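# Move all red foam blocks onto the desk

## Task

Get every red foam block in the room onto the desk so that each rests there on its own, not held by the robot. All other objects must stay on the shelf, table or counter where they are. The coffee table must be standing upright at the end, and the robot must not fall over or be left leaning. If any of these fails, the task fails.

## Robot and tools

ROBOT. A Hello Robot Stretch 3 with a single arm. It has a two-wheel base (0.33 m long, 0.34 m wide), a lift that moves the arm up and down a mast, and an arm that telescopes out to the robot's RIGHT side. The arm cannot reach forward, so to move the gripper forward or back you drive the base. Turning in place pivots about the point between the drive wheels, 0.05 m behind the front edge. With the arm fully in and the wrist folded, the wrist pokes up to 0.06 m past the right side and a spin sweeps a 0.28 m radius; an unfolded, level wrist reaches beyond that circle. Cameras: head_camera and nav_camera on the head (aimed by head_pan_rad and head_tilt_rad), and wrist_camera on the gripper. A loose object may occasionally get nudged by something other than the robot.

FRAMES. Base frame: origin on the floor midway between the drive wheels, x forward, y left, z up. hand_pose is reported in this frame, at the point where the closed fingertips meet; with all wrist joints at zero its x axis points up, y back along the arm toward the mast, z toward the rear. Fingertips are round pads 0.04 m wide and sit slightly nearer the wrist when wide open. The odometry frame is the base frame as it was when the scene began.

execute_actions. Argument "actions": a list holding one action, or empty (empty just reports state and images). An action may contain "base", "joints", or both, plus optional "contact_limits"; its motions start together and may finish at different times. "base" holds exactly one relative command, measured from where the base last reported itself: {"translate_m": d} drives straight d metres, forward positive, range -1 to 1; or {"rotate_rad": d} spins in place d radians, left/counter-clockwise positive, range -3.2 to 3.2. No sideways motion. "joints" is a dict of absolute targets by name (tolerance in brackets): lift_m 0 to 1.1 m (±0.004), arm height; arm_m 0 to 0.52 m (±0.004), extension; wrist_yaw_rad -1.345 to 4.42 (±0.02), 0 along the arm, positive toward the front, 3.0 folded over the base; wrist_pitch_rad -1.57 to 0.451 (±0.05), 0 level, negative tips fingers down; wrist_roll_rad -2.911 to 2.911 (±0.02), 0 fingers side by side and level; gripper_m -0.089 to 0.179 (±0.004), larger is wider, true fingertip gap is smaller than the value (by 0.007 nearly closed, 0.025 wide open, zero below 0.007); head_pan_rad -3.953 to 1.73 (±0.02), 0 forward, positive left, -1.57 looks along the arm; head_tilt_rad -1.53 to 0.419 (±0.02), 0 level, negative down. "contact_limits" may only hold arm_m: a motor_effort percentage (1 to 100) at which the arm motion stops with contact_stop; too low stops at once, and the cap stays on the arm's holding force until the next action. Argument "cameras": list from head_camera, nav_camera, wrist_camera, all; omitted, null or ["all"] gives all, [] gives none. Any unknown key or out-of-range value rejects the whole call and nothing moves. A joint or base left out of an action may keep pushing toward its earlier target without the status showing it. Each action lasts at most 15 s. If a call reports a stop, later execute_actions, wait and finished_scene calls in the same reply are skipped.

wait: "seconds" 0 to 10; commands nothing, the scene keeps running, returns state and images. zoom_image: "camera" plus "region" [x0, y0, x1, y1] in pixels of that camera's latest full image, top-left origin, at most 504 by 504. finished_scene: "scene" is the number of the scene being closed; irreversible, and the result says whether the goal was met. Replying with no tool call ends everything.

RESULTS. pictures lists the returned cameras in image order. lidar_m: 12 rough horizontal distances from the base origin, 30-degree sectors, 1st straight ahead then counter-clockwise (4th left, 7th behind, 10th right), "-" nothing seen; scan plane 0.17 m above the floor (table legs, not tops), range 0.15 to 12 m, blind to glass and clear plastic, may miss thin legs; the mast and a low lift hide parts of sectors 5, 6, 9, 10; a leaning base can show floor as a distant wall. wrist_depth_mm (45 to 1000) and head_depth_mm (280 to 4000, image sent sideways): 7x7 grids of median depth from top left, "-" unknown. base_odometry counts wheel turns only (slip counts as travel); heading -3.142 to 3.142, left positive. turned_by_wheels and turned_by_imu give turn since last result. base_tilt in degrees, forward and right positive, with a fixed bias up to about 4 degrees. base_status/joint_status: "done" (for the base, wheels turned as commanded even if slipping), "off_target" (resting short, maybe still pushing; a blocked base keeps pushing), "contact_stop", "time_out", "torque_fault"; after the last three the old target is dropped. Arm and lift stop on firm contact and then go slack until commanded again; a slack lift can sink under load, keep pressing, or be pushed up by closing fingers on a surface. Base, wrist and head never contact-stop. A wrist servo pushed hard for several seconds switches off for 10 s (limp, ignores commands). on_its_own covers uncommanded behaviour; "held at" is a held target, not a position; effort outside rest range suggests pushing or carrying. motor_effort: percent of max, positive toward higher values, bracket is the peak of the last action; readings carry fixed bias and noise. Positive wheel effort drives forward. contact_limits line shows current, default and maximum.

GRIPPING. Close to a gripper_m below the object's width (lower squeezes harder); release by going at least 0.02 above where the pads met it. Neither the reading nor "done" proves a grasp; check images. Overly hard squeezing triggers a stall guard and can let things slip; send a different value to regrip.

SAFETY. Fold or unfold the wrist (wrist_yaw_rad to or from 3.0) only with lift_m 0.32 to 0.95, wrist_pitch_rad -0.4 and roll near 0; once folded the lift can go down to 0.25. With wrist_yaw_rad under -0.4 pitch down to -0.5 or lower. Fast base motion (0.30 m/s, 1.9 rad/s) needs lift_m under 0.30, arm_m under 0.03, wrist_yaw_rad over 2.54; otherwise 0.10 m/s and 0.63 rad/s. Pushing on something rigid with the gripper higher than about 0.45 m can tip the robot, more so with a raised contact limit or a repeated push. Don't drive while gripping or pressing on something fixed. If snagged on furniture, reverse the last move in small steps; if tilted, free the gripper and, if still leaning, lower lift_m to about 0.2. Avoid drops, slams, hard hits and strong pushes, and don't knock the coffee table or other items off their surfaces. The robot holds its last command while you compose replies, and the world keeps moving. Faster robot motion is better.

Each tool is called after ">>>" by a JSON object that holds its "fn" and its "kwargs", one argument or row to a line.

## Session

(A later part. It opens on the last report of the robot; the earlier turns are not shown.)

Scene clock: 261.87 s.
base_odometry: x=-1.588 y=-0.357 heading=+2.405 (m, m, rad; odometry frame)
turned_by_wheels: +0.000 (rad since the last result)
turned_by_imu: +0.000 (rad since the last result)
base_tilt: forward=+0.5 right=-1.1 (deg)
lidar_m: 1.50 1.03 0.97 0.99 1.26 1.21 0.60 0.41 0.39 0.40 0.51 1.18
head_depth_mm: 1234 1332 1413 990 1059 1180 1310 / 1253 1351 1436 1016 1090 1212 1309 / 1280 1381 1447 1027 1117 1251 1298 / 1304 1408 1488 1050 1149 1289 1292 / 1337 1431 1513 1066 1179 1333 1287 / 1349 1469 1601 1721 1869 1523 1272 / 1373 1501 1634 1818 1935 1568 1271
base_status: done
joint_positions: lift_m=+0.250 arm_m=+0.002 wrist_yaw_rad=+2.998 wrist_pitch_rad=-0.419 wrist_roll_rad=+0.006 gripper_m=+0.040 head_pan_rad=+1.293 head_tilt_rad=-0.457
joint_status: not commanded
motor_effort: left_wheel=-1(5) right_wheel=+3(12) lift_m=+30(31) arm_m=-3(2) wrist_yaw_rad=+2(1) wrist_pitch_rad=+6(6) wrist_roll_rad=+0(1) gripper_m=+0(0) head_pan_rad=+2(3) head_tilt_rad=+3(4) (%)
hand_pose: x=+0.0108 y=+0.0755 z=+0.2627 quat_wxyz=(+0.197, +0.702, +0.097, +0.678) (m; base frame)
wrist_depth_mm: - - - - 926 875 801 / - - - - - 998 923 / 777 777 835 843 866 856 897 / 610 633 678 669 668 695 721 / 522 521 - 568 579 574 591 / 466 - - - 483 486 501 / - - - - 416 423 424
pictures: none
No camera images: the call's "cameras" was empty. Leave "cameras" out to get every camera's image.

>>> {"fn": "execute_actions", "kwargs": {
  "actions": [
    {"base":{"rotate_rad":1.38},"joints":{"head_pan_rad":0,"head_tilt_rad":-0.7}}
  ],
  "cameras": []
}}

>>> {"fn": "execute_actions", "kwargs": {
  "actions": [
    {"base":{"translate_m":0.5}}
  ],
  "cameras": []
}}

>>> {"fn": "execute_actions", "kwargs": {
  "actions": [
    {"base":{"rotate_rad":1.15},"joints":{"head_pan_rad":-1.6,"head_tilt_rad":-0.55}}
  ],
  "cameras": ["head_camera","nav_camera"]
}}

Scene clock: 268.73 s.
base_odometry: x=-1.588 y=-0.357 heading=-2.498 (m, m, rad; odometry frame)
turned_by_wheels: +1.380 (rad since the last result)
turned_by_imu: +1.394 (rad since the last result)
base_tilt: forward=+0.5 right=-1.1 (deg)
lidar_m: 0.97 1.80 1.21 0.80 0.46 0.39 0.39 0.45 0.76 1.65 1.14 0.97
head_depth_mm: 1233 1243 957 1087 1262 1360 1154 / 1261 1226 975 1131 1328 1346 1150 / 1289 1215 1008 1171 1394 1337 1149 / 1334 1202 1050 1220 1475 1341 1148 / 1369 1498 1117 1851 1553 1333 1145 / 1420 1611 1843 1975 1583 1323 1138 / 1448 1646 1919 1962 1577 1324 1131
base_status: done
joint_positions: lift_m=+0.250 arm_m=+0.002 wrist_yaw_rad=+2.998 wrist_pitch_rad=-0.419 wrist_roll_rad=+0.006 gripper_m=+0.040 head_pan_rad=+0.007 head_tilt_rad=-0.691
joint_status: all done
motor_effort: left_wheel=-2(6) right_wheel=+3(14) lift_m=+31(31) arm_m=-1(3) wrist_yaw_rad=+1(1) wrist_pitch_rad=+6(6) wrist_roll_rad=+1(1) gripper_m=+0(0) head_pan_rad=-3(33) head_tilt_rad=-4(20) (%)
hand_pose: x=+0.0108 y=+0.0755 z=+0.2627 quat_wxyz=(+0.197, +0.702, +0.097, +0.678) (m; base frame)
wrist_depth_mm: 430 - - - - - - / 451 - - - - - - / 458 551 838 858 861 871 941 / 464 579 671 679 690 688 712 / 485 525 - 572 573 570 585 / 455 - - - 482 482 490 / - - - - 410 421 423
pictures: none
No camera images: the call's "cameras" was empty. Leave "cameras" out to get every camera's image.

Scene clock: 272.07 s.
base_odometry: x=-1.988 y=-0.657 heading=-2.498 (m, m, rad; odometry frame)
turned_by_wheels: +0.000 (rad since the last result)
turned_by_imu: +0.001 (rad since the last result)
base_tilt: forward=+0.5 right=-1.2 (deg)
lidar_m: 0.49 1.24 1.07 1.06 1.02 0.87 0.87 1.00 1.71 1.01 0.57 0.49
head_depth_mm: 838 937 815 604 608 733 928 / 859 963 807 599 635 775 992 / 884 988 800 596 667 822 1082 / 910 1011 793 615 698 873 1118 / 938 1056 1140 633 726 935 1142 / 970 1094 1263 1382 1546 1327 1137 / 996 1131 1307 1558 1567 1314 1131
base_status: done
joint_positions: lift_m=+0.250 arm_m=+0.002 wrist_yaw_rad=+2.998 wrist_pitch_rad=-0.419 wrist_roll_rad=+0.006 gripper_m=+0.040 head_pan_rad=+0.007 head_tilt_rad=-0.692
joint_status: not commanded
motor_effort: left_wheel=-1(4) right_wheel=+2(12) lift_m=+31(31) arm_m=-3(2) wrist_yaw_rad=+1(0) wrist_pitch_rad=+6(6) wrist_roll_rad=+1(0) gripper_m=-1(0) head_pan_rad=-3(3) head_tilt_rad=-3(4) (%)
hand_pose: x=+0.0108 y=+0.0755 z=+0.2627 quat_wxyz=(+0.197, +0.702, +0.097, +0.678) (m; base frame)
wrist_depth_mm: 949 - - - - - - / 952 - - - - - - / 776 781 820 860 885 873 949 / 606 630 676 667 690 687 703 / 516 526 - 554 584 576 595 / 473 - - - 487 476 493 / - - - - 412 420 431
pictures: none
No camera images: the call's "cameras" was empty. Leave "cameras" out to get every camera's image.

Scene clock: 274.10 s.
base_odometry: x=-1.988 y=-0.657 heading=-1.348 (m, m, rad; odometry frame)
turned_by_wheels: +1.150 (rad since the last result)
turned_by_imu: +1.162 (rad since the last result)
base_tilt: forward=+0.5 right=-1.1 (deg)
lidar_m: 1.06 1.07 0.96 0.87 0.88 1.06 1.77 0.86 0.54 0.49 0.49 1.32
head_depth_mm: 940 1040 1110 748 668 798 994 / 921 1027 1092 744 648 769 942 / 910 1001 1063 738 616 742 905 / 891 982 1043 698 612 716 867 / 872 960 1023 691 584 693 833 / 859 939 1005 718 580 671 799 / 841 919 988 711 576 649 768
base_status: done
joint_positions: lift_m=+0.250 arm_m=+0.002 wrist_yaw_rad=+2.998 wrist_pitch_rad=-0.419 wrist_roll_rad=+0.006 gripper_m=+0.040 head_pan_rad=-1.593 head_tilt_rad=-0.556
joint_status: all done
motor_effort: left_wheel=-1(7) right_wheel=+3(12) lift_m=+30(31) arm_m=-1(2) wrist_yaw_rad=+2(1) wrist_pitch_rad=+6(6) wrist_roll_rad=+1(1) gripper_m=+0(0) head_pan_rad=-2(36) head_tilt_rad=+4(17) (%)
hand_pose: x=+0.0108 y=+0.0755 z=+0.2627 quat_wxyz=(+0.197, +0.702, +0.097, +0.678) (m; base frame)
wrist_depth_mm: 716 - 860 900 996 - - / 795 - 935 995 - - - / 763 781 813 858 867 896 942 / 630 640 674 660 683 698 701 / 523 525 - 569 580 562 575 / 471 - - - 482 487 502 / - - - - 410 418 427
pictures: head_camera (sideways: a quarter turn clockwise sets it upright), nav_camera (sideways: a quarter turn counterclockwise sets it upright)
Images, in order (width x height): head_camera 896x504, nav_camera 672x504.

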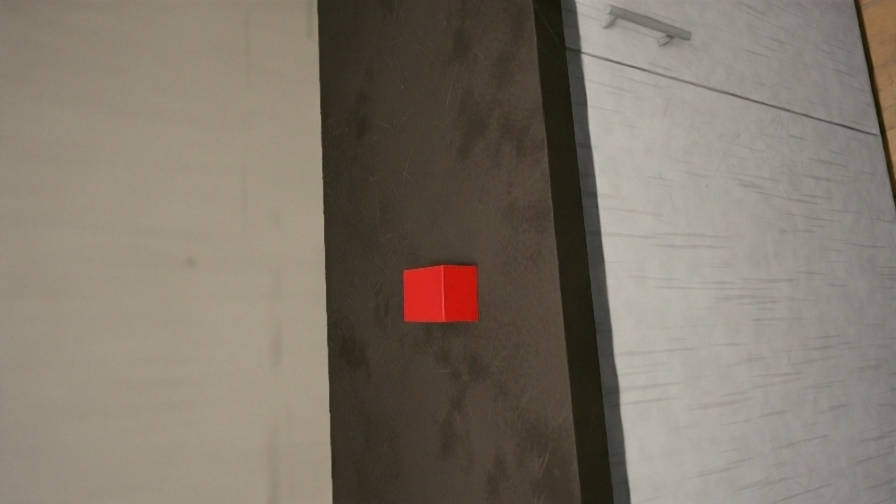

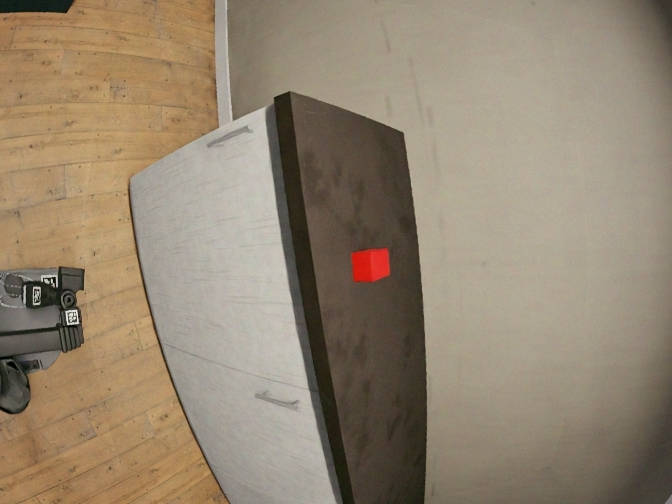

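>>> {"fn": "execute_actions", "kwargs": {
  "actions": [
    {"base":{"translate_m":0.05},"joints":{"lift_m":0.9,"wrist_pitch_rad":-0.4}}
  ],
  "cameras": []
}}

>>> {"fn": "execute_actions", "kwargs": {
  "actions": [
    {"joints":{"wrist_yaw_rad":0.0,"gripper_m":0.15}}
  ],
  "cameras": []
}}

>>> {"fn": "execute_actions", "kwargs": {
  "actions": [
    {"joints":{"lift_m":1.03}}
  ],
  "cameras": ["head_camera","wrist_camera"]
}}

Scene clock: 289.33 s.
base_odometry: x=-1.977 y=-0.705 heading=-1.348 (m, m, rad; odometry frame)
turned_by_wheels: +0.000 (rad since the last result)
turned_by_imu: -0.001 (rad since the last result)
base_tilt: forward=+0.5 right=-1.2 (deg)
lidar_m: 1.01 1.02 0.97 0.88 0.88 1.07 1.82 0.85 0.53 0.48 0.48 1.31
head_depth_mm: 936 1036 1101 750 656 748 - / 913 1010 1081 743 621 717 - / 898 992 1052 737 618 719 - / 885 972 1032 667 610 694 - / 865 952 1016 724 586 665 - / 850 934 997 720 579 651 - / 837 919 984 713 555 636 758
base_status: done
joint_positions: lift_m=+0.900 arm_m=+0.002 wrist_yaw_rad=+2.998 wrist_pitch_rad=-0.419 wrist_roll_rad=+0.006 gripper_m=+0.040 head_pan_rad=-1.593 head_tilt_rad=-0.556
joint_status: all done
motor_effort: left_wheel=-1(7) right_wheel=+3(12) lift_m=+38(40) arm_m=-2(2) wrist_yaw_rad=+1(2) wrist_pitch_rad=+6(6) wrist_roll_rad=+1(0) gripper_m=+0(0) head_pan_rad=-2(3) head_tilt_rad=+3(4) (%)
hand_pose: x=+0.0108 y=+0.0755 z=+0.9124 quat_wxyz=(+0.197, +0.702, +0.097, +0.678) (m; base frame)
wrist_depth_mm: 766 - 876 925 975 - - / 787 - 906 999 - - - / 847 953 - - - - - / 949 - - - - - - / - - - - - - - / - - - - - - - / - - - - - - -
pictures: none
No camera images: the call's "cameras" was empty. Leave "cameras" out to get every camera's image.

Scene clock: 291.83 s.
base_odometry: x=-1.977 y=-0.705 heading=-1.348 (m, m, rad; odometry frame)
turned_by_wheels: +0.000 (rad since the last result)
turned_by_imu: +0.000 (rad since the last result)
base_tilt: forward=+0.5 right=-1.1 (deg)
lidar_m: 1.02 1.02 0.98 0.88 0.88 1.07 1.82 0.85 0.53 0.48 0.48 1.31
head_depth_mm: 933 1036 1105 748 657 750 - / 914 1017 1078 744 621 723 - / 898 991 1059 736 618 741 - / 881 972 1031 669 611 - - / 867 952 1021 723 584 680 827 / 850 934 1001 720 579 662 784 / 834 917 989 713 556 637 757
base_status: not commanded
joint_positions: lift_m=+0.900 arm_m=+0.002 wrist_yaw_rad=+0.003 wrist_pitch_rad=-0.419 wrist_roll_rad=+0.006 gripper_m=+0.150 head_pan_rad=-1.593 head_tilt_rad=-0.556
joint_status: all done
motor_effort: left_wheel=+0(0) right_wheel=+2(3) lift_m=+38(38) arm_m=-2(1) wrist_yaw_rad=-2(1) wrist_pitch_rad=+6(6) wrist_roll_rad=+1(1) gripper_m=+0(85) head_pan_rad=-2(3) head_tilt_rad=+4(3) (%)
hand_pose: x=-0.0208 y=-0.3709 z=+0.9124 quat_wxyz=(+0.690, +0.148, -0.693, -0.147) (m; base frame)
wrist_depth_mm: 704 508 532 408 609 642 695 / 326 338 351 358 380 397 417 / 248 253 261 269 278 291 300 / 245 251 266 275 319 339 355 / 292 308 325 344 357 377 403 / 319 356 365 392 415 - 474 / 379 396 423 452 489 542 570
pictures: none
No camera images: the call's "cameras" was empty. Leave "cameras" out to get every camera's image.

Scene clock: 293.83 s.
base_odometry: x=-1.977 y=-0.705 heading=-1.348 (m, m, rad; odometry frame)
turned_by_wheels: +0.000 (rad since the last result)
turned_by_imu: +0.000 (rad since the last result)
base_tilt: forward=+0.5 right=-1.1 (deg)
lidar_m: 1.02 1.02 0.98 0.88 0.89 1.07 1.82 0.85 0.53 0.48 0.48 1.30
head_depth_mm: 936 1035 - - - - - / 917 1014 1077 - - - - / 901 987 1055 - - - - / 881 969 1030 - - - - / 865 954 1017 722 597 681 815 / 850 930 1000 719 570 658 783 / 832 915 984 712 554 636 757
base_status: not commanded
joint_positions: lift_m=+1.030 arm_m=+0.002 wrist_yaw_rad=+0.003 wrist_pitch_rad=-0.419 wrist_roll_rad=+0.006 gripper_m=+0.150 head_pan_rad=-1.593 head_tilt_rad=-0.556
joint_status: all done
motor_effort: left_wheel=-2(2) right_wheel=+3(3) lift_m=+38(39) arm_m=-2(2) wrist_yaw_rad=-2(2) wrist_pitch_rad=+6(6) wrist_roll_rad=+0(1) gripper_m=+0(0) head_pan_rad=-3(2) head_tilt_rad=+2(3) (%)
hand_pose: x=-0.0209 y=-0.3709 z=+1.0424 quat_wxyz=(+0.690, +0.148, -0.693, -0.147) (m; base frame)
wrist_depth_mm: 714 772 767 795 840 863 894 / 781 754 715 763 776 838 864 / 833 524 533 519 570 585 606 / 423 417 427 432 446 464 476 / 347 354 354 361 370 390 394 / 302 323 333 353 411 - 475 / 378 392 421 451 490 532 588
pictures: head_camera (sideways: a quarter turn clockwise sets it upright), wrist_camera
Images, in order (width x height): head_camera 896x504, wrist_camera 644x364.

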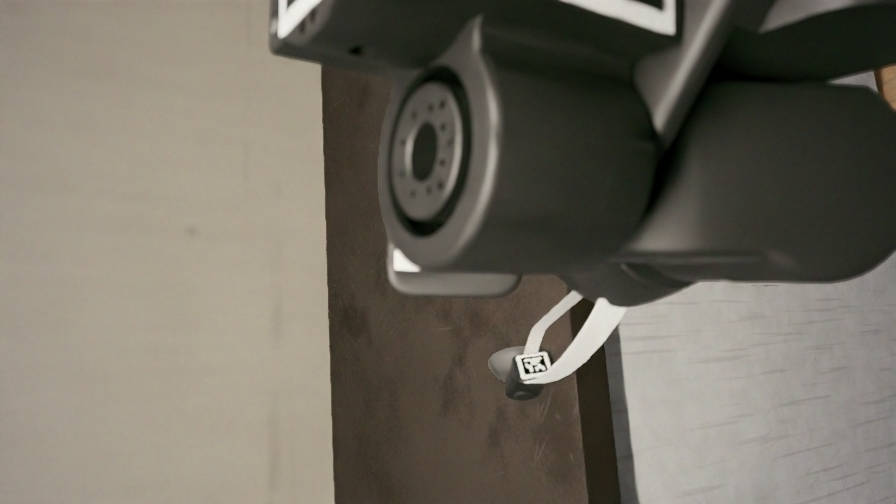

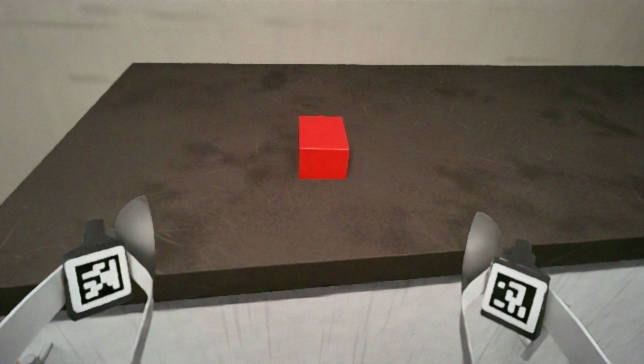

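>>> {"fn": "execute_actions", "kwargs": {
  "actions": [
    {"joints":{"lift_m":0.99,"arm_m":0.22}}
  ],
  "cameras": ["wrist_camera"]
}}

Scene clock: 306.43 s.
base_odometry: x=-1.977 y=-0.705 heading=-1.348 (m, m, rad; odometry frame)
turned_by_wheels: +0.000 (rad since the last result)
turned_by_imu: +0.000 (rad since the last result)
base_tilt: forward=+0.4 right=-1.2 (deg)
lidar_m: 1.02 1.02 0.98 0.88 0.89 1.07 1.82 0.85 0.53 0.48 0.48 1.31
head_depth_mm: 931 1040 - 681 655 781 977 / 919 1013 - 676 621 755 928 / 899 988 - 646 615 728 887 / 881 969 1036 - 610 701 851 / 868 955 1015 692 584 678 816 / 849 935 1000 716 579 655 785 / 838 917 985 714 556 635 758
base_status: not commanded
joint_positions: lift_m=+0.990 arm_m=+0.220 wrist_yaw_rad=+0.002 wrist_pitch_rad=-0.419 wrist_roll_rad=+0.006 gripper_m=+0.150 head_pan_rad=-1.593 head_tilt_rad=-0.556
joint_status: all done
motor_effort: left_wheel=-1(1) right_wheel=+3(3) lift_m=+30(32) arm_m=+2(3) wrist_yaw_rad=-2(2) wrist_pitch_rad=+6(6) wrist_roll_rad=+0(1) gripper_m=+0(0) head_pan_rad=-2(3) head_tilt_rad=+3(3) (%)
hand_pose: x=-0.0211 y=-0.5891 z=+1.0027 quat_wxyz=(+0.690, +0.147, -0.693, -0.147) (m; base frame)
wrist_depth_mm: 539 553 568 569 609 617 664 / 563 572 603 613 655 681 703 / 425 437 446 463 472 492 509 / 344 351 357 371 373 385 392 / 288 302 299 240 311 325 323 / - 247 257 222 264 - 274 / 213 220 221 226 231 229 238
pictures: wrist_camera
Images, in order (width x height): wrist_camera 644x364.

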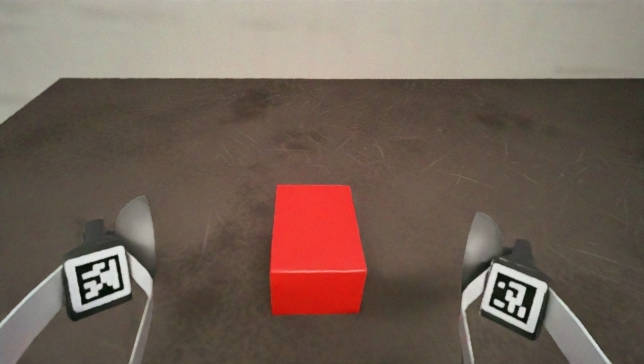

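>>> {"fn": "execute_actions", "kwargs": {
  "actions": [
    {"joints":{"lift_m":0.94,"arm_m":0.23}}
  ],
  "cameras": []
}}

>>> {"fn": "execute_actions", "kwargs": {
  "actions": [
    {"joints":{"arm_m":0.3}}
  ],
  "cameras": ["wrist_camera"]
}}

Scene clock: 313.30 s.
base_odometry: x=-1.977 y=-0.705 heading=-1.348 (m, m, rad; odometry frame)
turned_by_wheels: +0.000 (rad since the last result)
turned_by_imu: +0.000 (rad since the last result)
base_tilt: forward=+0.5 right=-1.1 (deg)
lidar_m: 1.02 1.02 0.98 0.88 0.88 1.07 1.82 0.85 0.54 0.48 0.48 1.31
head_depth_mm: 931 1039 1109 - - 777 977 / 918 1012 1106 - 642 754 926 / 896 992 1073 - 609 725 885 / 879 969 1047 - 612 702 849 / 865 952 1019 744 583 678 814 / 850 934 1004 718 581 658 783 / 833 916 984 712 556 636 754
base_status: not commanded
joint_positions: lift_m=+0.940 arm_m=+0.230 wrist_yaw_rad=+0.002 wrist_pitch_rad=-0.419 wrist_roll_rad=+0.006 gripper_m=+0.150 head_pan_rad=-1.593 head_tilt_rad=-0.556
joint_status: all done
motor_effort: left_wheel=-1(2) right_wheel=+2(3) lift_m=+31(31) arm_m=+2(3) wrist_yaw_rad=+0(2) wrist_pitch_rad=+6(6) wrist_roll_rad=+1(1) gripper_m=+0(0) head_pan_rad=-3(2) head_tilt_rad=+3(3) (%)
hand_pose: x=-0.0211 y=-0.5991 z=+0.9527 quat_wxyz=(+0.690, +0.147, -0.693, -0.147) (m; base frame)
wrist_depth_mm: 525 544 561 570 596 636 646 / 429 443 463 476 496 522 547 / 325 332 342 354 368 378 387 / 263 270 273 203 288 294 306 / 221 230 226 182 234 251 246 / - 189 194 195 201 - 210 / 166 169 171 172 176 175 183
pictures: none
No camera images: the call's "cameras" was empty. Leave "cameras" out to get every camera's image.

Scene clock: 315.00 s.
base_odometry: x=-1.977 y=-0.705 heading=-1.348 (m, m, rad; odometry frame)
turned_by_wheels: +0.000 (rad since the last result)
turned_by_imu: +0.000 (rad since the last result)
base_tilt: forward=+0.4 right=-1.2 (deg)
lidar_m: 1.02 1.02 0.98 0.88 0.88 1.07 1.82 0.85 0.54 0.48 0.48 1.31
head_depth_mm: 933 1036 1117 - 679 809 969 / 917 1011 1085 676 622 753 925 / 896 989 1054 668 616 726 885 / 880 972 1044 679 610 701 851 / 869 952 1014 707 584 679 817 / 851 934 1001 719 581 656 785 / 837 915 987 713 556 635 754
base_status: not commanded
joint_positions: lift_m=+0.940 arm_m=+0.300 wrist_yaw_rad=+0.002 wrist_pitch_rad=-0.419 wrist_roll_rad=+0.006 gripper_m=+0.150 head_pan_rad=-1.593 head_tilt_rad=-0.556
joint_status: all done
motor_effort: left_wheel=-1(1) right_wheel=+2(3) lift_m=+30(30) arm_m=+2(0) wrist_yaw_rad=-1(0) wrist_pitch_rad=+6(6) wrist_roll_rad=+1(1) gripper_m=+0(0) head_pan_rad=-3(2) head_tilt_rad=+3(3) (%)
hand_pose: x=-0.0212 y=-0.6691 z=+0.9527 quat_wxyz=(+0.690, +0.147, -0.693, -0.147) (m; base frame)
wrist_depth_mm: 466 479 498 522 539 560 570 / 421 442 459 475 501 522 550 / 326 330 344 355 365 373 388 / 266 270 273 279 287 293 301 / 221 232 220 168 238 250 249 / - 190 184 144 201 - 209 / 165 168 162 126 171 175 182
pictures: wrist_camera
Images, in order (width x height): wrist_camera 644x364.

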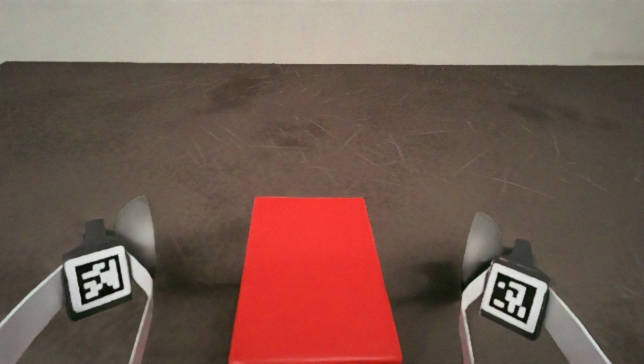

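>>> {"fn": "execute_actions", "kwargs": {
  "actions": [
    {"joints":{"lift_m":0.931}}
  ],
  "cameras": []
}}

>>> {"fn": "execute_actions", "kwargs": {
  "actions": [
    {"joints":{"gripper_m":0.015}}
  ],
  "cameras": ["wrist_camera"]
}}

>>> {"fn": "execute_actions", "kwargs": {
  "actions": [
    {"joints":{"lift_m":0.98}}
  ],
  "cameras": ["wrist_camera"]
}}

Scene clock: 318.97 s.
base_odometry: x=-1.977 y=-0.705 heading=-1.348 (m, m, rad; odometry frame)
turned_by_wheels: +0.000 (rad since the last result)
turned_by_imu: +0.000 (rad since the last result)
base_tilt: forward=+0.5 right=-1.1 (deg)
lidar_m: 1.02 1.02 0.98 0.88 0.88 1.07 1.82 0.85 0.53 0.48 0.48 1.31
head_depth_mm: 936 1036 1108 - - 808 972 / 914 1008 1099 675 642 754 927 / 897 991 1067 670 617 727 887 / 882 971 1050 - 611 701 850 / 867 956 1014 710 584 677 814 / 848 935 1000 714 580 659 786 / 837 914 986 712 556 636 754
base_status: not commanded
joint_positions: lift_m=+0.931 arm_m=+0.300 wrist_yaw_rad=+0.002 wrist_pitch_rad=-0.419 wrist_roll_rad=+0.006 gripper_m=+0.150 head_pan_rad=-1.593 head_tilt_rad=-0.556
joint_status: all done
motor_effort: left_wheel=-1(1) right_wheel=+2(3) lift_m=+30(31) arm_m=+2(2) wrist_yaw_rad=-1(2) wrist_pitch_rad=+6(6) wrist_roll_rad=+1(1) gripper_m=+0(0) head_pan_rad=-2(2) head_tilt_rad=+3(3) (%)
hand_pose: x=-0.0212 y=-0.6691 z=+0.9437 quat_wxyz=(+0.690, +0.147, -0.693, -0.147) (m; base frame)
wrist_depth_mm: 460 476 491 512 541 564 578 / 405 416 430 450 478 493 512 / 308 315 325 332 345 354 364 / 248 253 255 264 273 278 287 / 207 218 208 155 223 233 233 / - 180 174 132 184 - 197 / 156 159 120 117 159 166 173
pictures: none
No camera images: the call's "cameras" was empty. Leave "cameras" out to get every camera's image.

Scene clock: 320.80 s.
base_odometry: x=-1.977 y=-0.705 heading=-1.348 (m, m, rad; odometry frame)
turned_by_wheels: +0.000 (rad since the last result)
turned_by_imu: +0.000 (rad since the last result)
base_tilt: forward=+0.5 right=-1.1 (deg)
lidar_m: 1.02 1.02 0.98 0.88 0.88 1.07 1.82 0.85 0.53 0.48 0.48 1.31
head_depth_mm: 933 1035 1108 - - 805 974 / 915 1017 1091 676 643 755 925 / 898 996 1071 668 615 728 886 / 885 971 1052 - 610 700 849 / 864 952 1010 722 585 680 814 / 849 933 999 717 579 655 786 / 836 918 983 712 556 635 755
base_status: not commanded
joint_positions: lift_m=+0.931 arm_m=+0.300 wrist_yaw_rad=+0.001 wrist_pitch_rad=-0.415 wrist_roll_rad=+0.006 gripper_m=+0.016 head_pan_rad=-1.593 head_tilt_rad=-0.556
joint_status: all done
motor_effort: left_wheel=-1(1) right_wheel=+3(3) lift_m=+31(30) arm_m=+3(2) wrist_yaw_rad=-1(1) wrist_pitch_rad=+5(6) wrist_roll_rad=+1(1) gripper_m=-17(95) head_pan_rad=-2(2) head_tilt_rad=+3(4) (%)
hand_pose: x=-0.0212 y=-0.6696 z=+0.9446 quat_wxyz=(+0.690, +0.146, -0.693, -0.146) (m; base frame)
wrist_depth_mm: 460 481 492 509 531 550 556 / 405 423 439 460 479 502 524 / 312 321 325 335 348 358 374 / 250 254 261 265 271 282 289 / 208 213 155 154 234 232 233 / 180 184 135 133 - 195 198 / 159 160 121 116 163 170 172
pictures: wrist_camera
Images, in order (width x height): wrist_camera 644x364.

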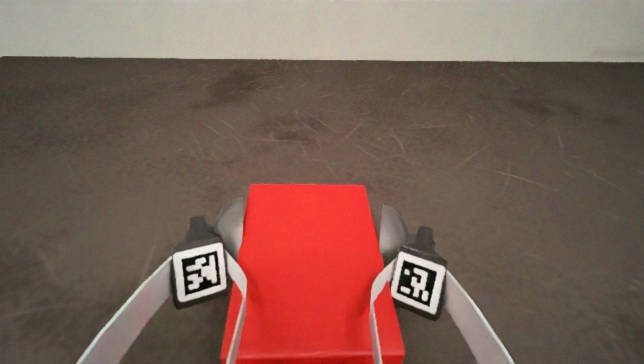

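Scene clock: 322.07 s.
base_odometry: x=-1.977 y=-0.705 heading=-1.348 (m, m, rad; odometry frame)
turned_by_wheels: +0.000 (rad since the last result)
turned_by_imu: +0.000 (rad since the last result)
base_tilt: forward=+0.5 right=-1.1 (deg)
lidar_m: 1.01 1.02 0.98 0.88 0.88 1.07 1.81 0.85 0.53 0.48 0.48 1.31
head_depth_mm: 933 1037 - - 655 784 972 / 917 1008 - 710 621 755 927 / 896 983 - 701 617 728 886 / 880 969 - 667 610 702 847 / 867 950 1014 723 583 678 816 / 850 935 999 719 579 657 785 / 836 917 982 713 555 637 754
base_status: not commanded
joint_positions: lift_m=+0.980 arm_m=+0.300 wrist_yaw_rad=+0.001 wrist_pitch_rad=-0.419 wrist_roll_rad=+0.006 gripper_m=+0.016 head_pan_rad=-1.593 head_tilt_rad=-0.556
joint_status: all done
motor_effort: left_wheel=-1(2) right_wheel=+3(3) lift_m=+39(39) arm_m=+1(2) wrist_yaw_rad=-1(1) wrist_pitch_rad=+6(6) wrist_roll_rad=+1(1) gripper_m=-16(16) head_pan_rad=-2(3) head_tilt_rad=+2(3) (%)
hand_pose: x=-0.0212 y=-0.6691 z=+0.9924 quat_wxyz=(+0.690, +0.147, -0.693, -0.147) (m; base frame)
wrist_depth_mm: 469 480 497 516 543 547 579 / 486 504 532 547 571 595 624 / 404 414 429 444 451 471 479 / 322 332 341 352 357 368 373 / 274 279 154 154 304 296 307 / 234 239 135 132 - 256 260 / 205 209 121 117 214 222 226
pictures: wrist_camera
Images, in order (width x height): wrist_camera 644x364.

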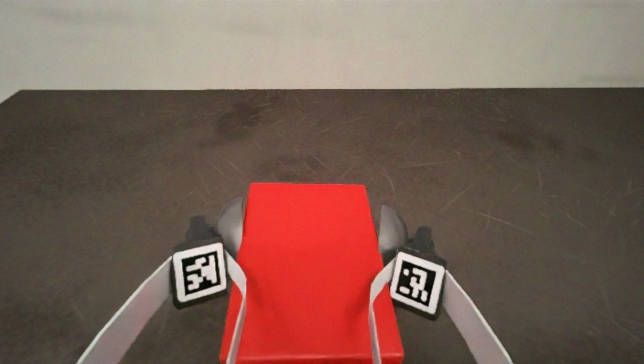

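>>> {"fn": "execute_actions", "kwargs": {
  "actions": [
    {"joints":{"arm_m":0.0}}
  ],
  "cameras": []
}}

>>> {"fn": "execute_actions", "kwargs": {
  "actions": [
    {"joints":{"wrist_yaw_rad":1.5,"wrist_pitch_rad":-0.4}}
  ],
  "cameras": []
}}

>>> {"fn": "execute_actions", "kwargs": {
  "actions": [
    {"joints":{"lift_m":0.85,"wrist_yaw_rad":2.7,"head_pan_rad":-0.3,"head_tilt_rad":-1.2}}
  ]
}}

Scene clock: 334.13 s.
base_odometry: x=-1.977 y=-0.705 heading=-1.348 (m, m, rad; odometry frame)
turned_by_wheels: +0.000 (rad since the last result)
turned_by_imu: +0.000 (rad since the last result)
base_tilt: forward=+0.5 right=-1.2 (deg)
lidar_m: 1.02 1.02 0.98 0.88 0.89 1.07 1.82 0.85 0.54 0.48 0.48 1.31
head_depth_mm: 931 1036 1107 788 - - - / 915 1010 1080 745 - - - / 896 996 1056 733 - - - / 880 970 1032 750 - - - / 864 951 1018 724 602 679 818 / 854 931 999 717 581 658 784 / 834 913 986 710 555 637 756
base_status: not commanded
joint_positions: lift_m=+0.980 arm_m=+0.002 wrist_yaw_rad=+0.001 wrist_pitch_rad=-0.419 wrist_roll_rad=+0.006 gripper_m=+0.016 head_pan_rad=-1.593 head_tilt_rad=-0.556
joint_status: all done
joint sent to its limit — the command would take arm_m past its lower limit, so that joint was sent only as far as its limit.
motor_effort: left_wheel=-1(1) right_wheel=+3(3) lift_m=+39(38) arm_m=-1(1) wrist_yaw_rad=+0(1) wrist_pitch_rad=+6(6) wrist_roll_rad=+1(1) gripper_m=-16(16) head_pan_rad=-2(3) head_tilt_rad=+3(3) (%)
hand_pose: x=-0.0212 y=-0.3708 z=+0.9923 quat_wxyz=(+0.690, +0.147, -0.693, -0.147) (m; base frame)
wrist_depth_mm: 699 735 777 778 820 836 869 / 766 550 576 604 632 647 678 / 406 415 433 441 462 465 488 / 329 336 340 351 354 368 380 / 278 288 154 154 321 345 406 / 332 339 135 134 - 445 467 / 370 397 122 117 489 534 584
pictures: none
No camera images: the call's "cameras" was empty. Leave "cameras" out to get every camera's image.

Scene clock: 335.90 s.
base_odometry: x=-1.977 y=-0.705 heading=-1.348 (m, m, rad; odometry frame)
turned_by_wheels: +0.000 (rad since the last result)
turned_by_imu: +0.000 (rad since the last result)
base_tilt: forward=+0.5 right=-1.1 (deg)
lidar_m: 1.02 1.02 0.98 0.88 0.89 1.08 1.82 0.85 0.53 0.48 0.48 1.31
head_depth_mm: 935 1034 1103 786 - - 1026 / 917 1017 1077 743 - - - / 898 991 1057 734 595 - - / 882 969 1027 729 587 - - / 865 955 1017 723 585 679 - / 851 934 1002 720 580 652 - / 837 916 984 712 556 605 -
base_status: not commanded
joint_positions: lift_m=+0.980 arm_m=+0.002 wrist_yaw_rad=+1.497 wrist_pitch_rad=-0.419 wrist_roll_rad=+0.006 gripper_m=+0.016 head_pan_rad=-1.593 head_tilt_rad=-0.556
joint_status: all done
motor_effort: left_wheel=-1(1) right_wheel=+3(3) lift_m=+38(38) arm_m=-2(2) wrist_yaw_rad=+2(1) wrist_pitch_rad=+6(6) wrist_roll_rad=+0(1) gripper_m=-16(16) head_pan_rad=-2(3) head_tilt_rad=+3(3) (%)
hand_pose: x=+0.2023 y=-0.1632 z=+0.9923 quat_wxyz=(+0.606, +0.579, -0.408, +0.361) (m; base frame)
wrist_depth_mm: 847 840 881 - - - 900 / - 917 977 - - - 912 / - 962 - - - - 920 / - - - - - - 943 / - - 154 154 - - 929 / - - 135 133 - - 328 / - - 121 117 - - 338
pictures: none
No camera images: the call's "cameras" was empty. Leave "cameras" out to get every camera's image.

Scene clock: 337.90 s.
base_odometry: x=-1.977 y=-0.705 heading=-1.348 (m, m, rad; odometry frame)
turned_by_wheels: +0.000 (rad since the last result)
turned_by_imu: +0.000 (rad since the last result)
base_tilt: forward=+0.4 right=-1.2 (deg)
lidar_m: 1.02 1.02 0.98 0.88 0.89 1.07 1.82 0.85 0.53 0.48 0.48 1.31
head_depth_mm: 1394 1550 1493 1034 1111 1202 1078 / 1630 1645 1493 1365 1257 - 1078 / 1798 1644 1485 1360 1253 - - / 1813 1627 1487 1354 1250 1188 - / 1812 1629 1480 1356 1251 364 - / 1814 1584 1457 1347 1265 362 1086 / 981 1167 1424 1341 1234 1140 1076
base_status: not commanded
joint_positions: lift_m=+0.850 arm_m=+0.002 wrist_yaw_rad=+2.697 wrist_pitch_rad=-0.419 wrist_roll_rad=+0.006 gripper_m=+0.016 head_pan_rad=-0.307 head_tilt_rad=-1.185
joint_status: all done
motor_effort: left_wheel=+0(1) right_wheel=+2(2) lift_m=+31(33) arm_m=-2(2) wrist_yaw_rad=+2(4) wrist_pitch_rad=+6(6) wrist_roll_rad=+1(0) gripper_m=-16(16) head_pan_rad=+3(36) head_tilt_rad=-6(36) (%)
hand_pose: x=+0.0752 y=+0.0559 z=+0.8625 quat_wxyz=(+0.296, +0.709, -0.009, +0.640) (m; base frame)
wrist_depth_mm: 710 806 936 - - - - / 773 889 987 - - - 824 / 834 958 - - - - 867 / 903 - - - - - 893 / - - 154 154 - - 952 / - - 135 133 - - - / - - 121 117 - - -
pictures: head_camera (sideways: a quarter turn clockwise sets it upright), nav_camera (sideways: a quarter turn counterclockwise sets it upright), wrist_camera
Images, in order (width x height): head_camera 896x504, nav_camera 672x504, wrist_camera 644x364.

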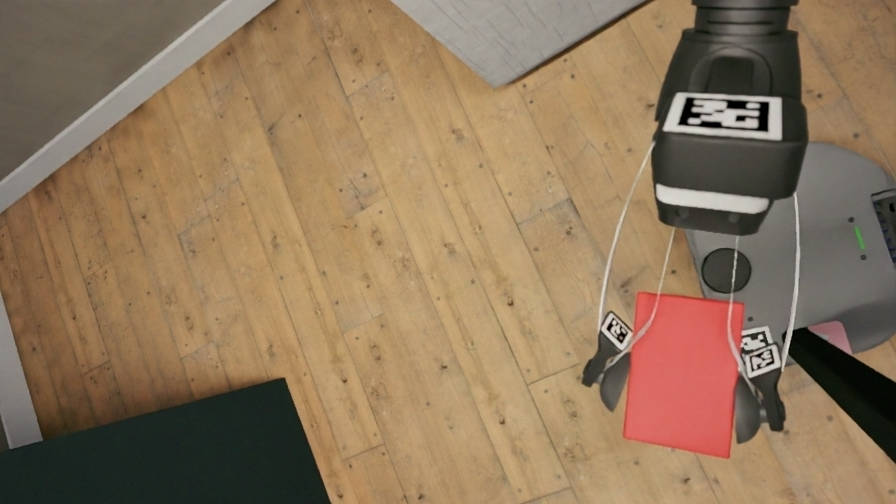

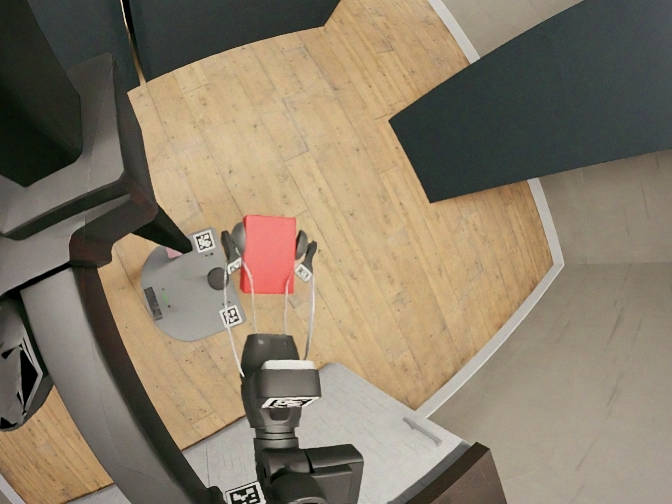

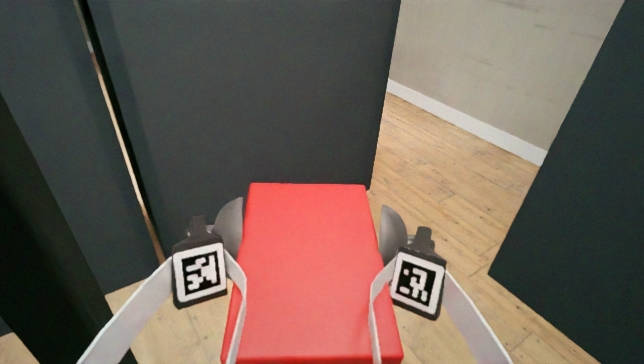

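>>> {"fn": "execute_actions", "kwargs": {
  "actions": [
    {"base":{"rotate_rad":1.25},"joints":{"lift_m":0.28,"head_pan_rad":0,"head_tilt_rad":-0.9}}
  ],
  "cameras": []
}}

>>> {"fn": "execute_actions", "kwargs": {
  "actions": [
    {"base":{"translate_m":0.62}}
  ],
  "cameras": []
}}

>>> {"fn": "execute_actions", "kwargs": {
  "actions": [
    {"base":{"rotate_rad":-1.07}}
  ]
}}

Scene clock: 360.93 s.
base_odometry: x=-1.977 y=-0.705 heading=-0.098 (m, m, rad; odometry frame)
turned_by_wheels: +1.250 (rad since the last result)
turned_by_imu: +1.269 (rad since the last result)
base_tilt: forward=+0.5 right=-1.1 (deg)
lidar_m: 0.91 0.88 0.92 1.28 1.84 0.67 0.50 0.48 0.50 1.56 1.02 1.22
head_depth_mm: 1016 2195 1975 1630 1406 1230 1092 / 958 1147 1434 1635 1399 1226 1087 / 903 1072 1320 1566 1396 1227 1088 / 856 1009 1212 1513 1388 1219 1085 / 811 946 1124 1395 1380 1206 1085 / 771 887 1050 1280 1380 1213 1078 / 733 840 999 1216 1342 1209 1077
base_status: done
joint_positions: lift_m=+0.280 arm_m=+0.002 wrist_yaw_rad=+2.697 wrist_pitch_rad=-0.419 wrist_roll_rad=+0.006 gripper_m=+0.016 head_pan_rad=-0.007 head_tilt_rad=-0.902
joint_status: all done
motor_effort: left_wheel=-1(5) right_wheel=+3(8) lift_m=+31(30) arm_m=-2(2) wrist_yaw_rad=+2(2) wrist_pitch_rad=+6(6) wrist_roll_rad=+1(0) gripper_m=-16(16) head_pan_rad=+3(22) head_tilt_rad=+2(20) (%)
hand_pose: x=+0.0752 y=+0.0559 z=+0.2925 quat_wxyz=(+0.296, +0.709, -0.009, +0.640) (m; base frame)
wrist_depth_mm: - - - - 884 782 681 / - - - - 962 802 706 / 824 852 878 902 907 860 732 / 675 677 702 729 722 751 742 / - 578 155 155 618 608 628 / - 502 132 133 - 519 533 / - - 115 117 431 456 463
pictures: none
No camera images: the call's "cameras" was empty. Leave "cameras" out to get every camera's image.

Scene clock: 364.63 s.
base_odometry: x=-1.360 y=-0.766 heading=-0.098 (m, m, rad; odometry frame)
turned_by_wheels: +0.000 (rad since the last result)
turned_by_imu: +0.001 (rad since the last result)
base_tilt: forward=+0.5 right=-1.1 (deg)
lidar_m: 0.35 0.34 0.35 0.49 1.44 1.42 1.05 1.03 1.00 0.77 1.24 0.47
head_depth_mm: 364 444 566 779 1331 1222 1091 / 342 411 513 684 1025 1224 1090 / 323 383 470 609 862 1199 1087 / 305 358 434 549 747 1158 1082 / 295 337 403 499 660 970 1080 / 286 318 375 459 589 826 1068 / - 301 351 425 533 721 1032
base_status: done
joint_positions: lift_m=+0.280 arm_m=+0.002 wrist_yaw_rad=+2.698 wrist_pitch_rad=-0.420 wrist_roll_rad=+0.006 gripper_m=+0.016 head_pan_rad=-0.007 head_tilt_rad=-0.901
joint_status: not commanded
motor_effort: left_wheel=-1(5) right_wheel=+3(12) lift_m=+31(31) arm_m=-1(1) wrist_yaw_rad=+2(1) wrist_pitch_rad=+6(6) wrist_roll_rad=+1(1) gripper_m=-16(16) head_pan_rad=+3(3) head_tilt_rad=+1(2) (%)
hand_pose: x=+0.0751 y=+0.0559 z=+0.2925 quat_wxyz=(+0.296, +0.709, -0.009, +0.640) (m; base frame)
wrist_depth_mm: 935 647 494 405 339 293 259 / - 730 544 439 365 312 271 / 862 803 606 477 387 330 284 / 676 691 668 466 421 349 305 / - 564 154 154 437 377 321 / - 499 132 133 - 408 345 / - - 115 117 438 429 371
pictures: none
No camera images: the call's "cameras" was empty. Leave "cameras" out to get every camera's image.

Scene clock: 366.73 s.
base_odometry: x=-1.360 y=-0.766 heading=-1.168 (m, m, rad; odometry frame)
turned_by_wheels: -1.070 (rad since the last result)
turned_by_imu: -1.082 (rad since the last result)
base_tilt: forward=+0.5 right=-1.1 (deg)
lidar_m: 1.15 0.48 0.35 0.34 0.35 0.48 1.35 1.45 1.06 1.03 1.01 0.77
head_depth_mm: 884 963 863 1052 1334 1230 1096 / 1363 1262 1177 1186 1350 1225 1085 / 1419 1657 1842 1613 1400 1223 1087 / 1423 1676 1877 1625 1397 1211 1087 / 1431 1670 1875 1604 1375 1211 1084 / 1422 1677 1872 1603 1380 1205 1077 / 1444 1686 1859 1077 1022 1045 1040
base_status: done
joint_positions: lift_m=+0.280 arm_m=+0.002 wrist_yaw_rad=+2.698 wrist_pitch_rad=-0.420 wrist_roll_rad=+0.006 gripper_m=+0.016 head_pan_rad=-0.007 head_tilt_rad=-0.901
joint_status: not commanded
motor_effort: left_wheel=+1(8) right_wheel=-2(9) lift_m=+31(31) arm_m=-2(2) wrist_yaw_rad=+2(0) wrist_pitch_rad=+6(6) wrist_roll_rad=+1(1) gripper_m=-16(17) head_pan_rad=+2(3) head_tilt_rad=+1(1) (%)
hand_pose: x=+0.0751 y=+0.0559 z=+0.2925 quat_wxyz=(+0.296, +0.709, -0.009, +0.640) (m; base frame)
wrist_depth_mm: 304 327 361 403 448 523 - / 326 355 391 431 505 577 - / 349 390 430 482 551 648 983 / 383 413 458 505 630 705 771 / - 459 154 154 624 617 627 / - 478 131 133 - 524 529 / - - 116 117 438 454 462
pictures: head_camera (sideways: a quarter turn clockwise sets it upright), nav_camera (sideways: a quarter turn counterclockwise sets it upright), wrist_camera
Images, in order (width x height): head_camera 896x504, nav_camera 672x504, wrist_camera 644x364.

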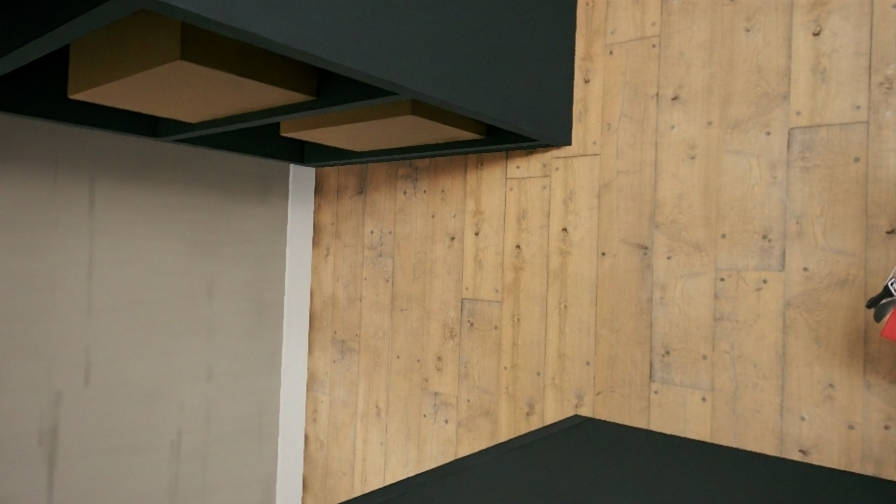

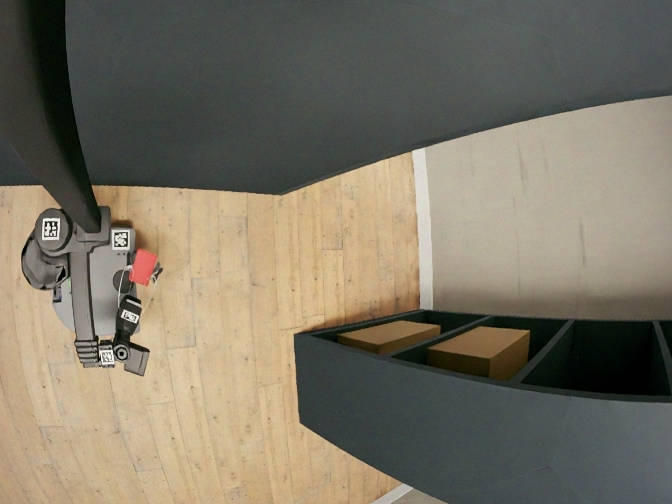

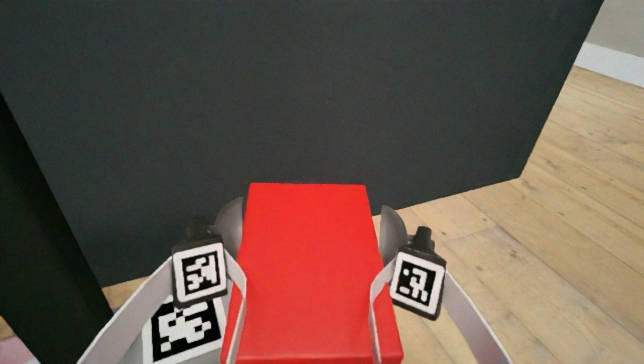

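>>> {"fn": "execute_actions", "kwargs": {
  "actions": [
    {"base":{"rotate_rad":0.17}}
  ],
  "cameras": []
}}

>>> {"fn": "execute_actions", "kwargs": {
  "actions": [
    {"base":{"translate_m":0.38}}
  ],
  "cameras": []
}}

>>> {"fn": "execute_actions", "kwargs": {
  "actions": [
    {"base":{"rotate_rad":-0.17}}
  ],
  "cameras": ["head_camera"]
}}

Scene clock: 372.60 s.
base_odometry: x=-1.360 y=-0.766 heading=-0.998 (m, m, rad; odometry frame)
turned_by_wheels: +0.170 (rad since the last result)
turned_by_imu: +0.172 (rad since the last result)
base_tilt: forward=+0.5 right=-1.2 (deg)
lidar_m: 1.65 0.41 0.34 0.34 0.37 0.59 2.12 1.25 1.03 1.03 0.88 0.77
head_depth_mm: 1362 1499 1436 1260 1272 1231 1099 / 1389 1618 1851 1621 1368 1231 1082 / 1418 1650 1865 1623 1394 1225 1088 / 1444 1692 1864 1621 1395 1217 1085 / 1485 1739 1925 1611 1388 1215 1081 / 1519 1757 1865 1019 1139 1170 1079 / 620 653 699 756 821 900 993
base_status: done
joint_positions: lift_m=+0.280 arm_m=+0.002 wrist_yaw_rad=+2.698 wrist_pitch_rad=-0.420 wrist_roll_rad=+0.006 gripper_m=+0.016 head_pan_rad=-0.007 head_tilt_rad=-0.901
joint_status: not commanded
motor_effort: left_wheel=-2(6) right_wheel=+3(10) lift_m=+31(31) arm_m=-1(2) wrist_yaw_rad=+1(1) wrist_pitch_rad=+6(6) wrist_roll_rad=+1(0) gripper_m=-16(16) head_pan_rad=+2(3) head_tilt_rad=+1(1) (%)
hand_pose: x=+0.0751 y=+0.0559 z=+0.2925 quat_wxyz=(+0.296, +0.709, -0.009, +0.640) (m; base frame)
wrist_depth_mm: 315 332 350 371 400 422 456 / 344 361 384 410 430 468 505 / 372 391 418 446 491 522 577 / 410 427 459 465 540 588 683 / - 463 154 154 585 626 631 / - 495 131 132 - 528 529 / - - 116 117 429 458 456
pictures: none
No camera images: the call's "cameras" was empty. Leave "cameras" out to get every camera's image.

Scene clock: 375.63 s.
base_odometry: x=-1.154 y=-1.086 heading=-0.998 (m, m, rad; odometry frame)
turned_by_wheels: +0.000 (rad since the last result)
turned_by_imu: +0.000 (rad since the last result)
base_tilt: forward=+0.5 right=-1.1 (deg)
lidar_m: 1.27 0.33 0.27 0.27 0.30 0.48 2.48 1.33 1.18 0.83 0.48 0.64
head_depth_mm: 1045 1211 1427 1536 1254 1152 1077 / 1064 1242 1466 1632 1399 1227 1087 / 1098 1272 1512 1630 1391 1220 1080 / 1107 1305 1562 1616 1387 1218 1087 / 1136 1336 1595 1614 1380 1212 1082 / 1158 1364 1656 1601 1380 1171 1060 / 1183 1404 1702 1595 729 722 797
base_status: done
joint_positions: lift_m=+0.280 arm_m=+0.002 wrist_yaw_rad=+2.698 wrist_pitch_rad=-0.420 wrist_roll_rad=+0.006 gripper_m=+0.016 head_pan_rad=-0.007 head_tilt_rad=-0.901
joint_status: not commanded
motor_effort: left_wheel=-1(6) right_wheel=+3(11) lift_m=+31(31) arm_m=-2(1) wrist_yaw_rad=+1(2) wrist_pitch_rad=+6(7) wrist_roll_rad=+0(1) gripper_m=-16(17) head_pan_rad=+2(3) head_tilt_rad=+1(0) (%)
hand_pose: x=+0.0750 y=+0.0559 z=+0.2924 quat_wxyz=(+0.296, +0.709, -0.009, +0.640) (m; base frame)
wrist_depth_mm: 264 277 293 306 328 353 - / 282 298 315 339 360 - - / 306 320 344 372 397 910 953 / 337 350 379 385 447 735 768 / - 394 154 154 507 617 629 / - 425 131 133 - 531 533 / - - 115 117 442 460 457
pictures: none
No camera images: the call's "cameras" was empty. Leave "cameras" out to get every camera's image.

Scene clock: 377.00 s.
base_odometry: x=-1.154 y=-1.086 heading=-1.168 (m, m, rad; odometry frame)
turned_by_wheels: -0.170 (rad since the last result)
turned_by_imu: -0.172 (rad since the last result)
base_tilt: forward=+0.5 right=-1.1 (deg)
lidar_m: 1.27 0.38 0.28 0.27 0.28 0.39 1.09 1.53 1.19 1.68 0.49 0.48
head_depth_mm: 1056 1129 1007 960 1063 1030 1091 / 1087 1264 1482 1505 1320 1195 1090 / 1086 1278 1531 1632 1399 1220 1083 / 1090 1276 1541 1620 1394 1223 1088 / 1096 1288 1544 1605 1390 1210 1081 / 1105 1283 1556 1605 1375 1208 1076 / 1105 1300 1569 1586 1373 921 866
base_status: done
joint_positions: lift_m=+0.280 arm_m=+0.002 wrist_yaw_rad=+2.698 wrist_pitch_rad=-0.420 wrist_roll_rad=+0.006 gripper_m=+0.016 head_pan_rad=-0.007 head_tilt_rad=-0.901
joint_status: not commanded
motor_effort: left_wheel=+1(6) right_wheel=-2(8) lift_m=+31(31) arm_m=-2(3) wrist_yaw_rad=+1(1) wrist_pitch_rad=+7(6) wrist_roll_rad=+1(0) gripper_m=-16(16) head_pan_rad=+3(3) head_tilt_rad=+1(1) (%)
hand_pose: x=+0.0750 y=+0.0559 z=+0.2924 quat_wxyz=(+0.296, +0.709, -0.009, +0.640) (m; base frame)
wrist_depth_mm: 251 271 298 330 370 - - / 273 291 324 365 402 - - / 292 317 352 401 470 948 966 / 318 348 382 418 676 733 741 / - 380 155 154 612 610 626 / - 403 131 133 - 523 538 / - - 116 117 436 455 460
pictures: head_camera (sideways: a quarter turn clockwise sets it upright)
Images, in order (width x height): head_camera 896x504.

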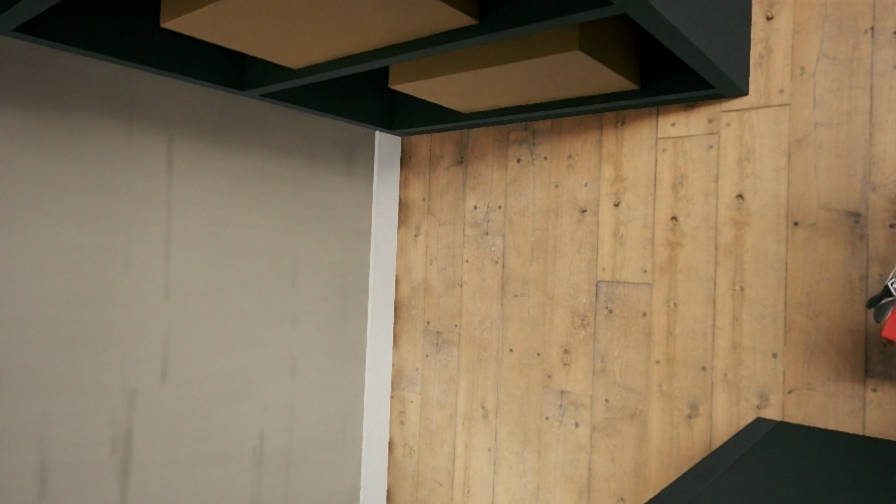

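>>> {"fn": "execute_actions", "kwargs": {
  "actions": [
    {"base":{"translate_m":0.6}}
  ],
  "cameras": []
}}

>>> {"fn": "execute_actions", "kwargs": {
  "actions": [
    {"base":{"rotate_rad":0.5}}
  ],
  "cameras": []
}}

>>> {"fn": "execute_actions", "kwargs": {
  "actions": [
    {"base":{"translate_m":0.2}}
  ],
  "cameras": []
}}

Scene clock: 385.67 s.
base_odometry: x=-0.919 y=-1.638 heading=-1.168 (m, m, rad; odometry frame)
turned_by_wheels: +0.000 (rad since the last result)
turned_by_imu: +0.001 (rad since the last result)
base_tilt: forward=+0.5 right=-1.1 (deg)
lidar_m: 0.67 0.70 0.96 2.51 0.41 0.40 1.08 1.54 0.40 0.36 0.38 0.52
head_depth_mm: 555 653 784 916 1145 1004 922 / 557 652 784 981 1258 1201 1079 / 560 654 787 991 1295 1222 1084 / 562 658 790 993 1306 1214 1079 / 564 660 796 1000 1303 1211 1079 / 564 662 801 1006 1302 1215 1072 / 567 665 802 1012 1304 1204 1075
base_status: done
joint_positions: lift_m=+0.280 arm_m=+0.002 wrist_yaw_rad=+2.698 wrist_pitch_rad=-0.420 wrist_roll_rad=+0.006 gripper_m=+0.016 head_pan_rad=-0.007 head_tilt_rad=-0.901
joint_status: not commanded
motor_effort: left_wheel=+2(8) right_wheel=-2(6) lift_m=+31(31) arm_m=-2(3) wrist_yaw_rad=+2(1) wrist_pitch_rad=+6(7) wrist_roll_rad=+1(0) gripper_m=-16(17) head_pan_rad=+3(3) head_tilt_rad=+0(1) (%)
hand_pose: x=+0.0750 y=+0.0559 z=+0.2924 quat_wxyz=(+0.296, +0.709, -0.009, +0.640) (m; base frame)
wrist_depth_mm: - - - - 998 721 571 / - - - - - 720 575 / 825 848 884 917 899 753 603 / 667 675 697 710 718 733 609 / - 574 154 153 628 628 598 / - 504 132 133 - 529 529 / - - 115 117 434 459 459
pictures: none
No camera images: the call's "cameras" was empty. Leave "cameras" out to get every camera's image.

Scene clock: 387.30 s.
base_odometry: x=-0.919 y=-1.638 heading=-0.668 (m, m, rad; odometry frame)
turned_by_wheels: +0.500 (rad since the last result)
turned_by_imu: +0.506 (rad since the last result)
base_tilt: forward=+0.5 right=-1.1 (deg)
lidar_m: 0.70 0.94 2.47 0.42 0.39 0.97 1.59 0.40 0.36 0.37 0.50 0.67
head_depth_mm: 549 624 727 857 1057 1207 1094 / 579 663 775 936 1166 1222 1089 / 613 706 840 1026 1299 1218 1090 / 648 759 904 1129 1350 1215 1081 / 689 811 993 1263 1387 1217 1078 / 739 880 1096 1424 1373 1216 1081 / 793 961 1211 1524 1372 1208 1069
base_status: done
joint_positions: lift_m=+0.280 arm_m=+0.002 wrist_yaw_rad=+2.698 wrist_pitch_rad=-0.420 wrist_roll_rad=+0.006 gripper_m=+0.016 head_pan_rad=-0.007 head_tilt_rad=-0.901
joint_status: not commanded
motor_effort: left_wheel=-1(6) right_wheel=+3(10) lift_m=+31(31) arm_m=-3(2) wrist_yaw_rad=+2(1) wrist_pitch_rad=+7(6) wrist_roll_rad=+1(1) gripper_m=-16(16) head_pan_rad=+3(3) head_tilt_rad=+0(1) (%)
hand_pose: x=+0.0750 y=+0.0559 z=+0.2924 quat_wxyz=(+0.296, +0.709, -0.009, +0.640) (m; base frame)
wrist_depth_mm: 390 552 - - - - 889 / 404 552 - - - - 868 / 417 573 838 895 939 972 853 / 452 600 708 718 735 740 763 / - 550 154 154 615 614 633 / - 503 132 133 - 531 533 / - - 116 116 435 453 459
pictures: none
No camera images: the call's "cameras" was empty. Leave "cameras" out to get every camera's image.

Scene clock: 389.77 s.
base_odometry: x=-0.762 y=-1.762 heading=-0.669 (m, m, rad; odometry frame)
turned_by_wheels: +0.000 (rad since the last result)
turned_by_imu: +0.000 (rad since the last result)
base_tilt: forward=+0.5 right=-1.1 (deg)
lidar_m: 0.51 0.70 1.83 0.67 0.49 0.63 1.72 0.48 0.46 0.47 0.52 0.50
head_depth_mm: 397 452 523 621 763 993 1096 / 419 481 562 676 850 1134 1089 / 442 511 606 739 951 1179 1091 / 470 548 655 816 1090 1215 1085 / 501 589 715 913 1265 1211 1079 / 533 637 791 1039 1324 1214 1080 / 574 693 884 1191 1366 1205 1070
base_status: done
joint_positions: lift_m=+0.280 arm_m=+0.002 wrist_yaw_rad=+2.698 wrist_pitch_rad=-0.420 wrist_roll_rad=+0.006 gripper_m=+0.016 head_pan_rad=-0.007 head_tilt_rad=-0.901
joint_status: not commanded
motor_effort: left_wheel=-1(5) right_wheel=+3(12) lift_m=+31(31) arm_m=-2(2) wrist_yaw_rad=+1(1) wrist_pitch_rad=+7(6) wrist_roll_rad=+1(1) gripper_m=-16(16) head_pan_rad=+3(3) head_tilt_rad=+1(1) (%)
hand_pose: x=+0.0750 y=+0.0559 z=+0.2924 quat_wxyz=(+0.296, +0.709, -0.009, +0.640) (m; base frame)
wrist_depth_mm: 602 - - - - - 654 / 601 - - - - - 660 / 632 816 897 876 915 881 624 / 649 685 702 701 737 780 596 / - 567 153 154 621 614 570 / - 508 131 133 - 529 525 / - - 115 117 429 460 462
pictures: none
No camera images: the call's "cameras" was empty. Leave "cameras" out to get every camera's image.


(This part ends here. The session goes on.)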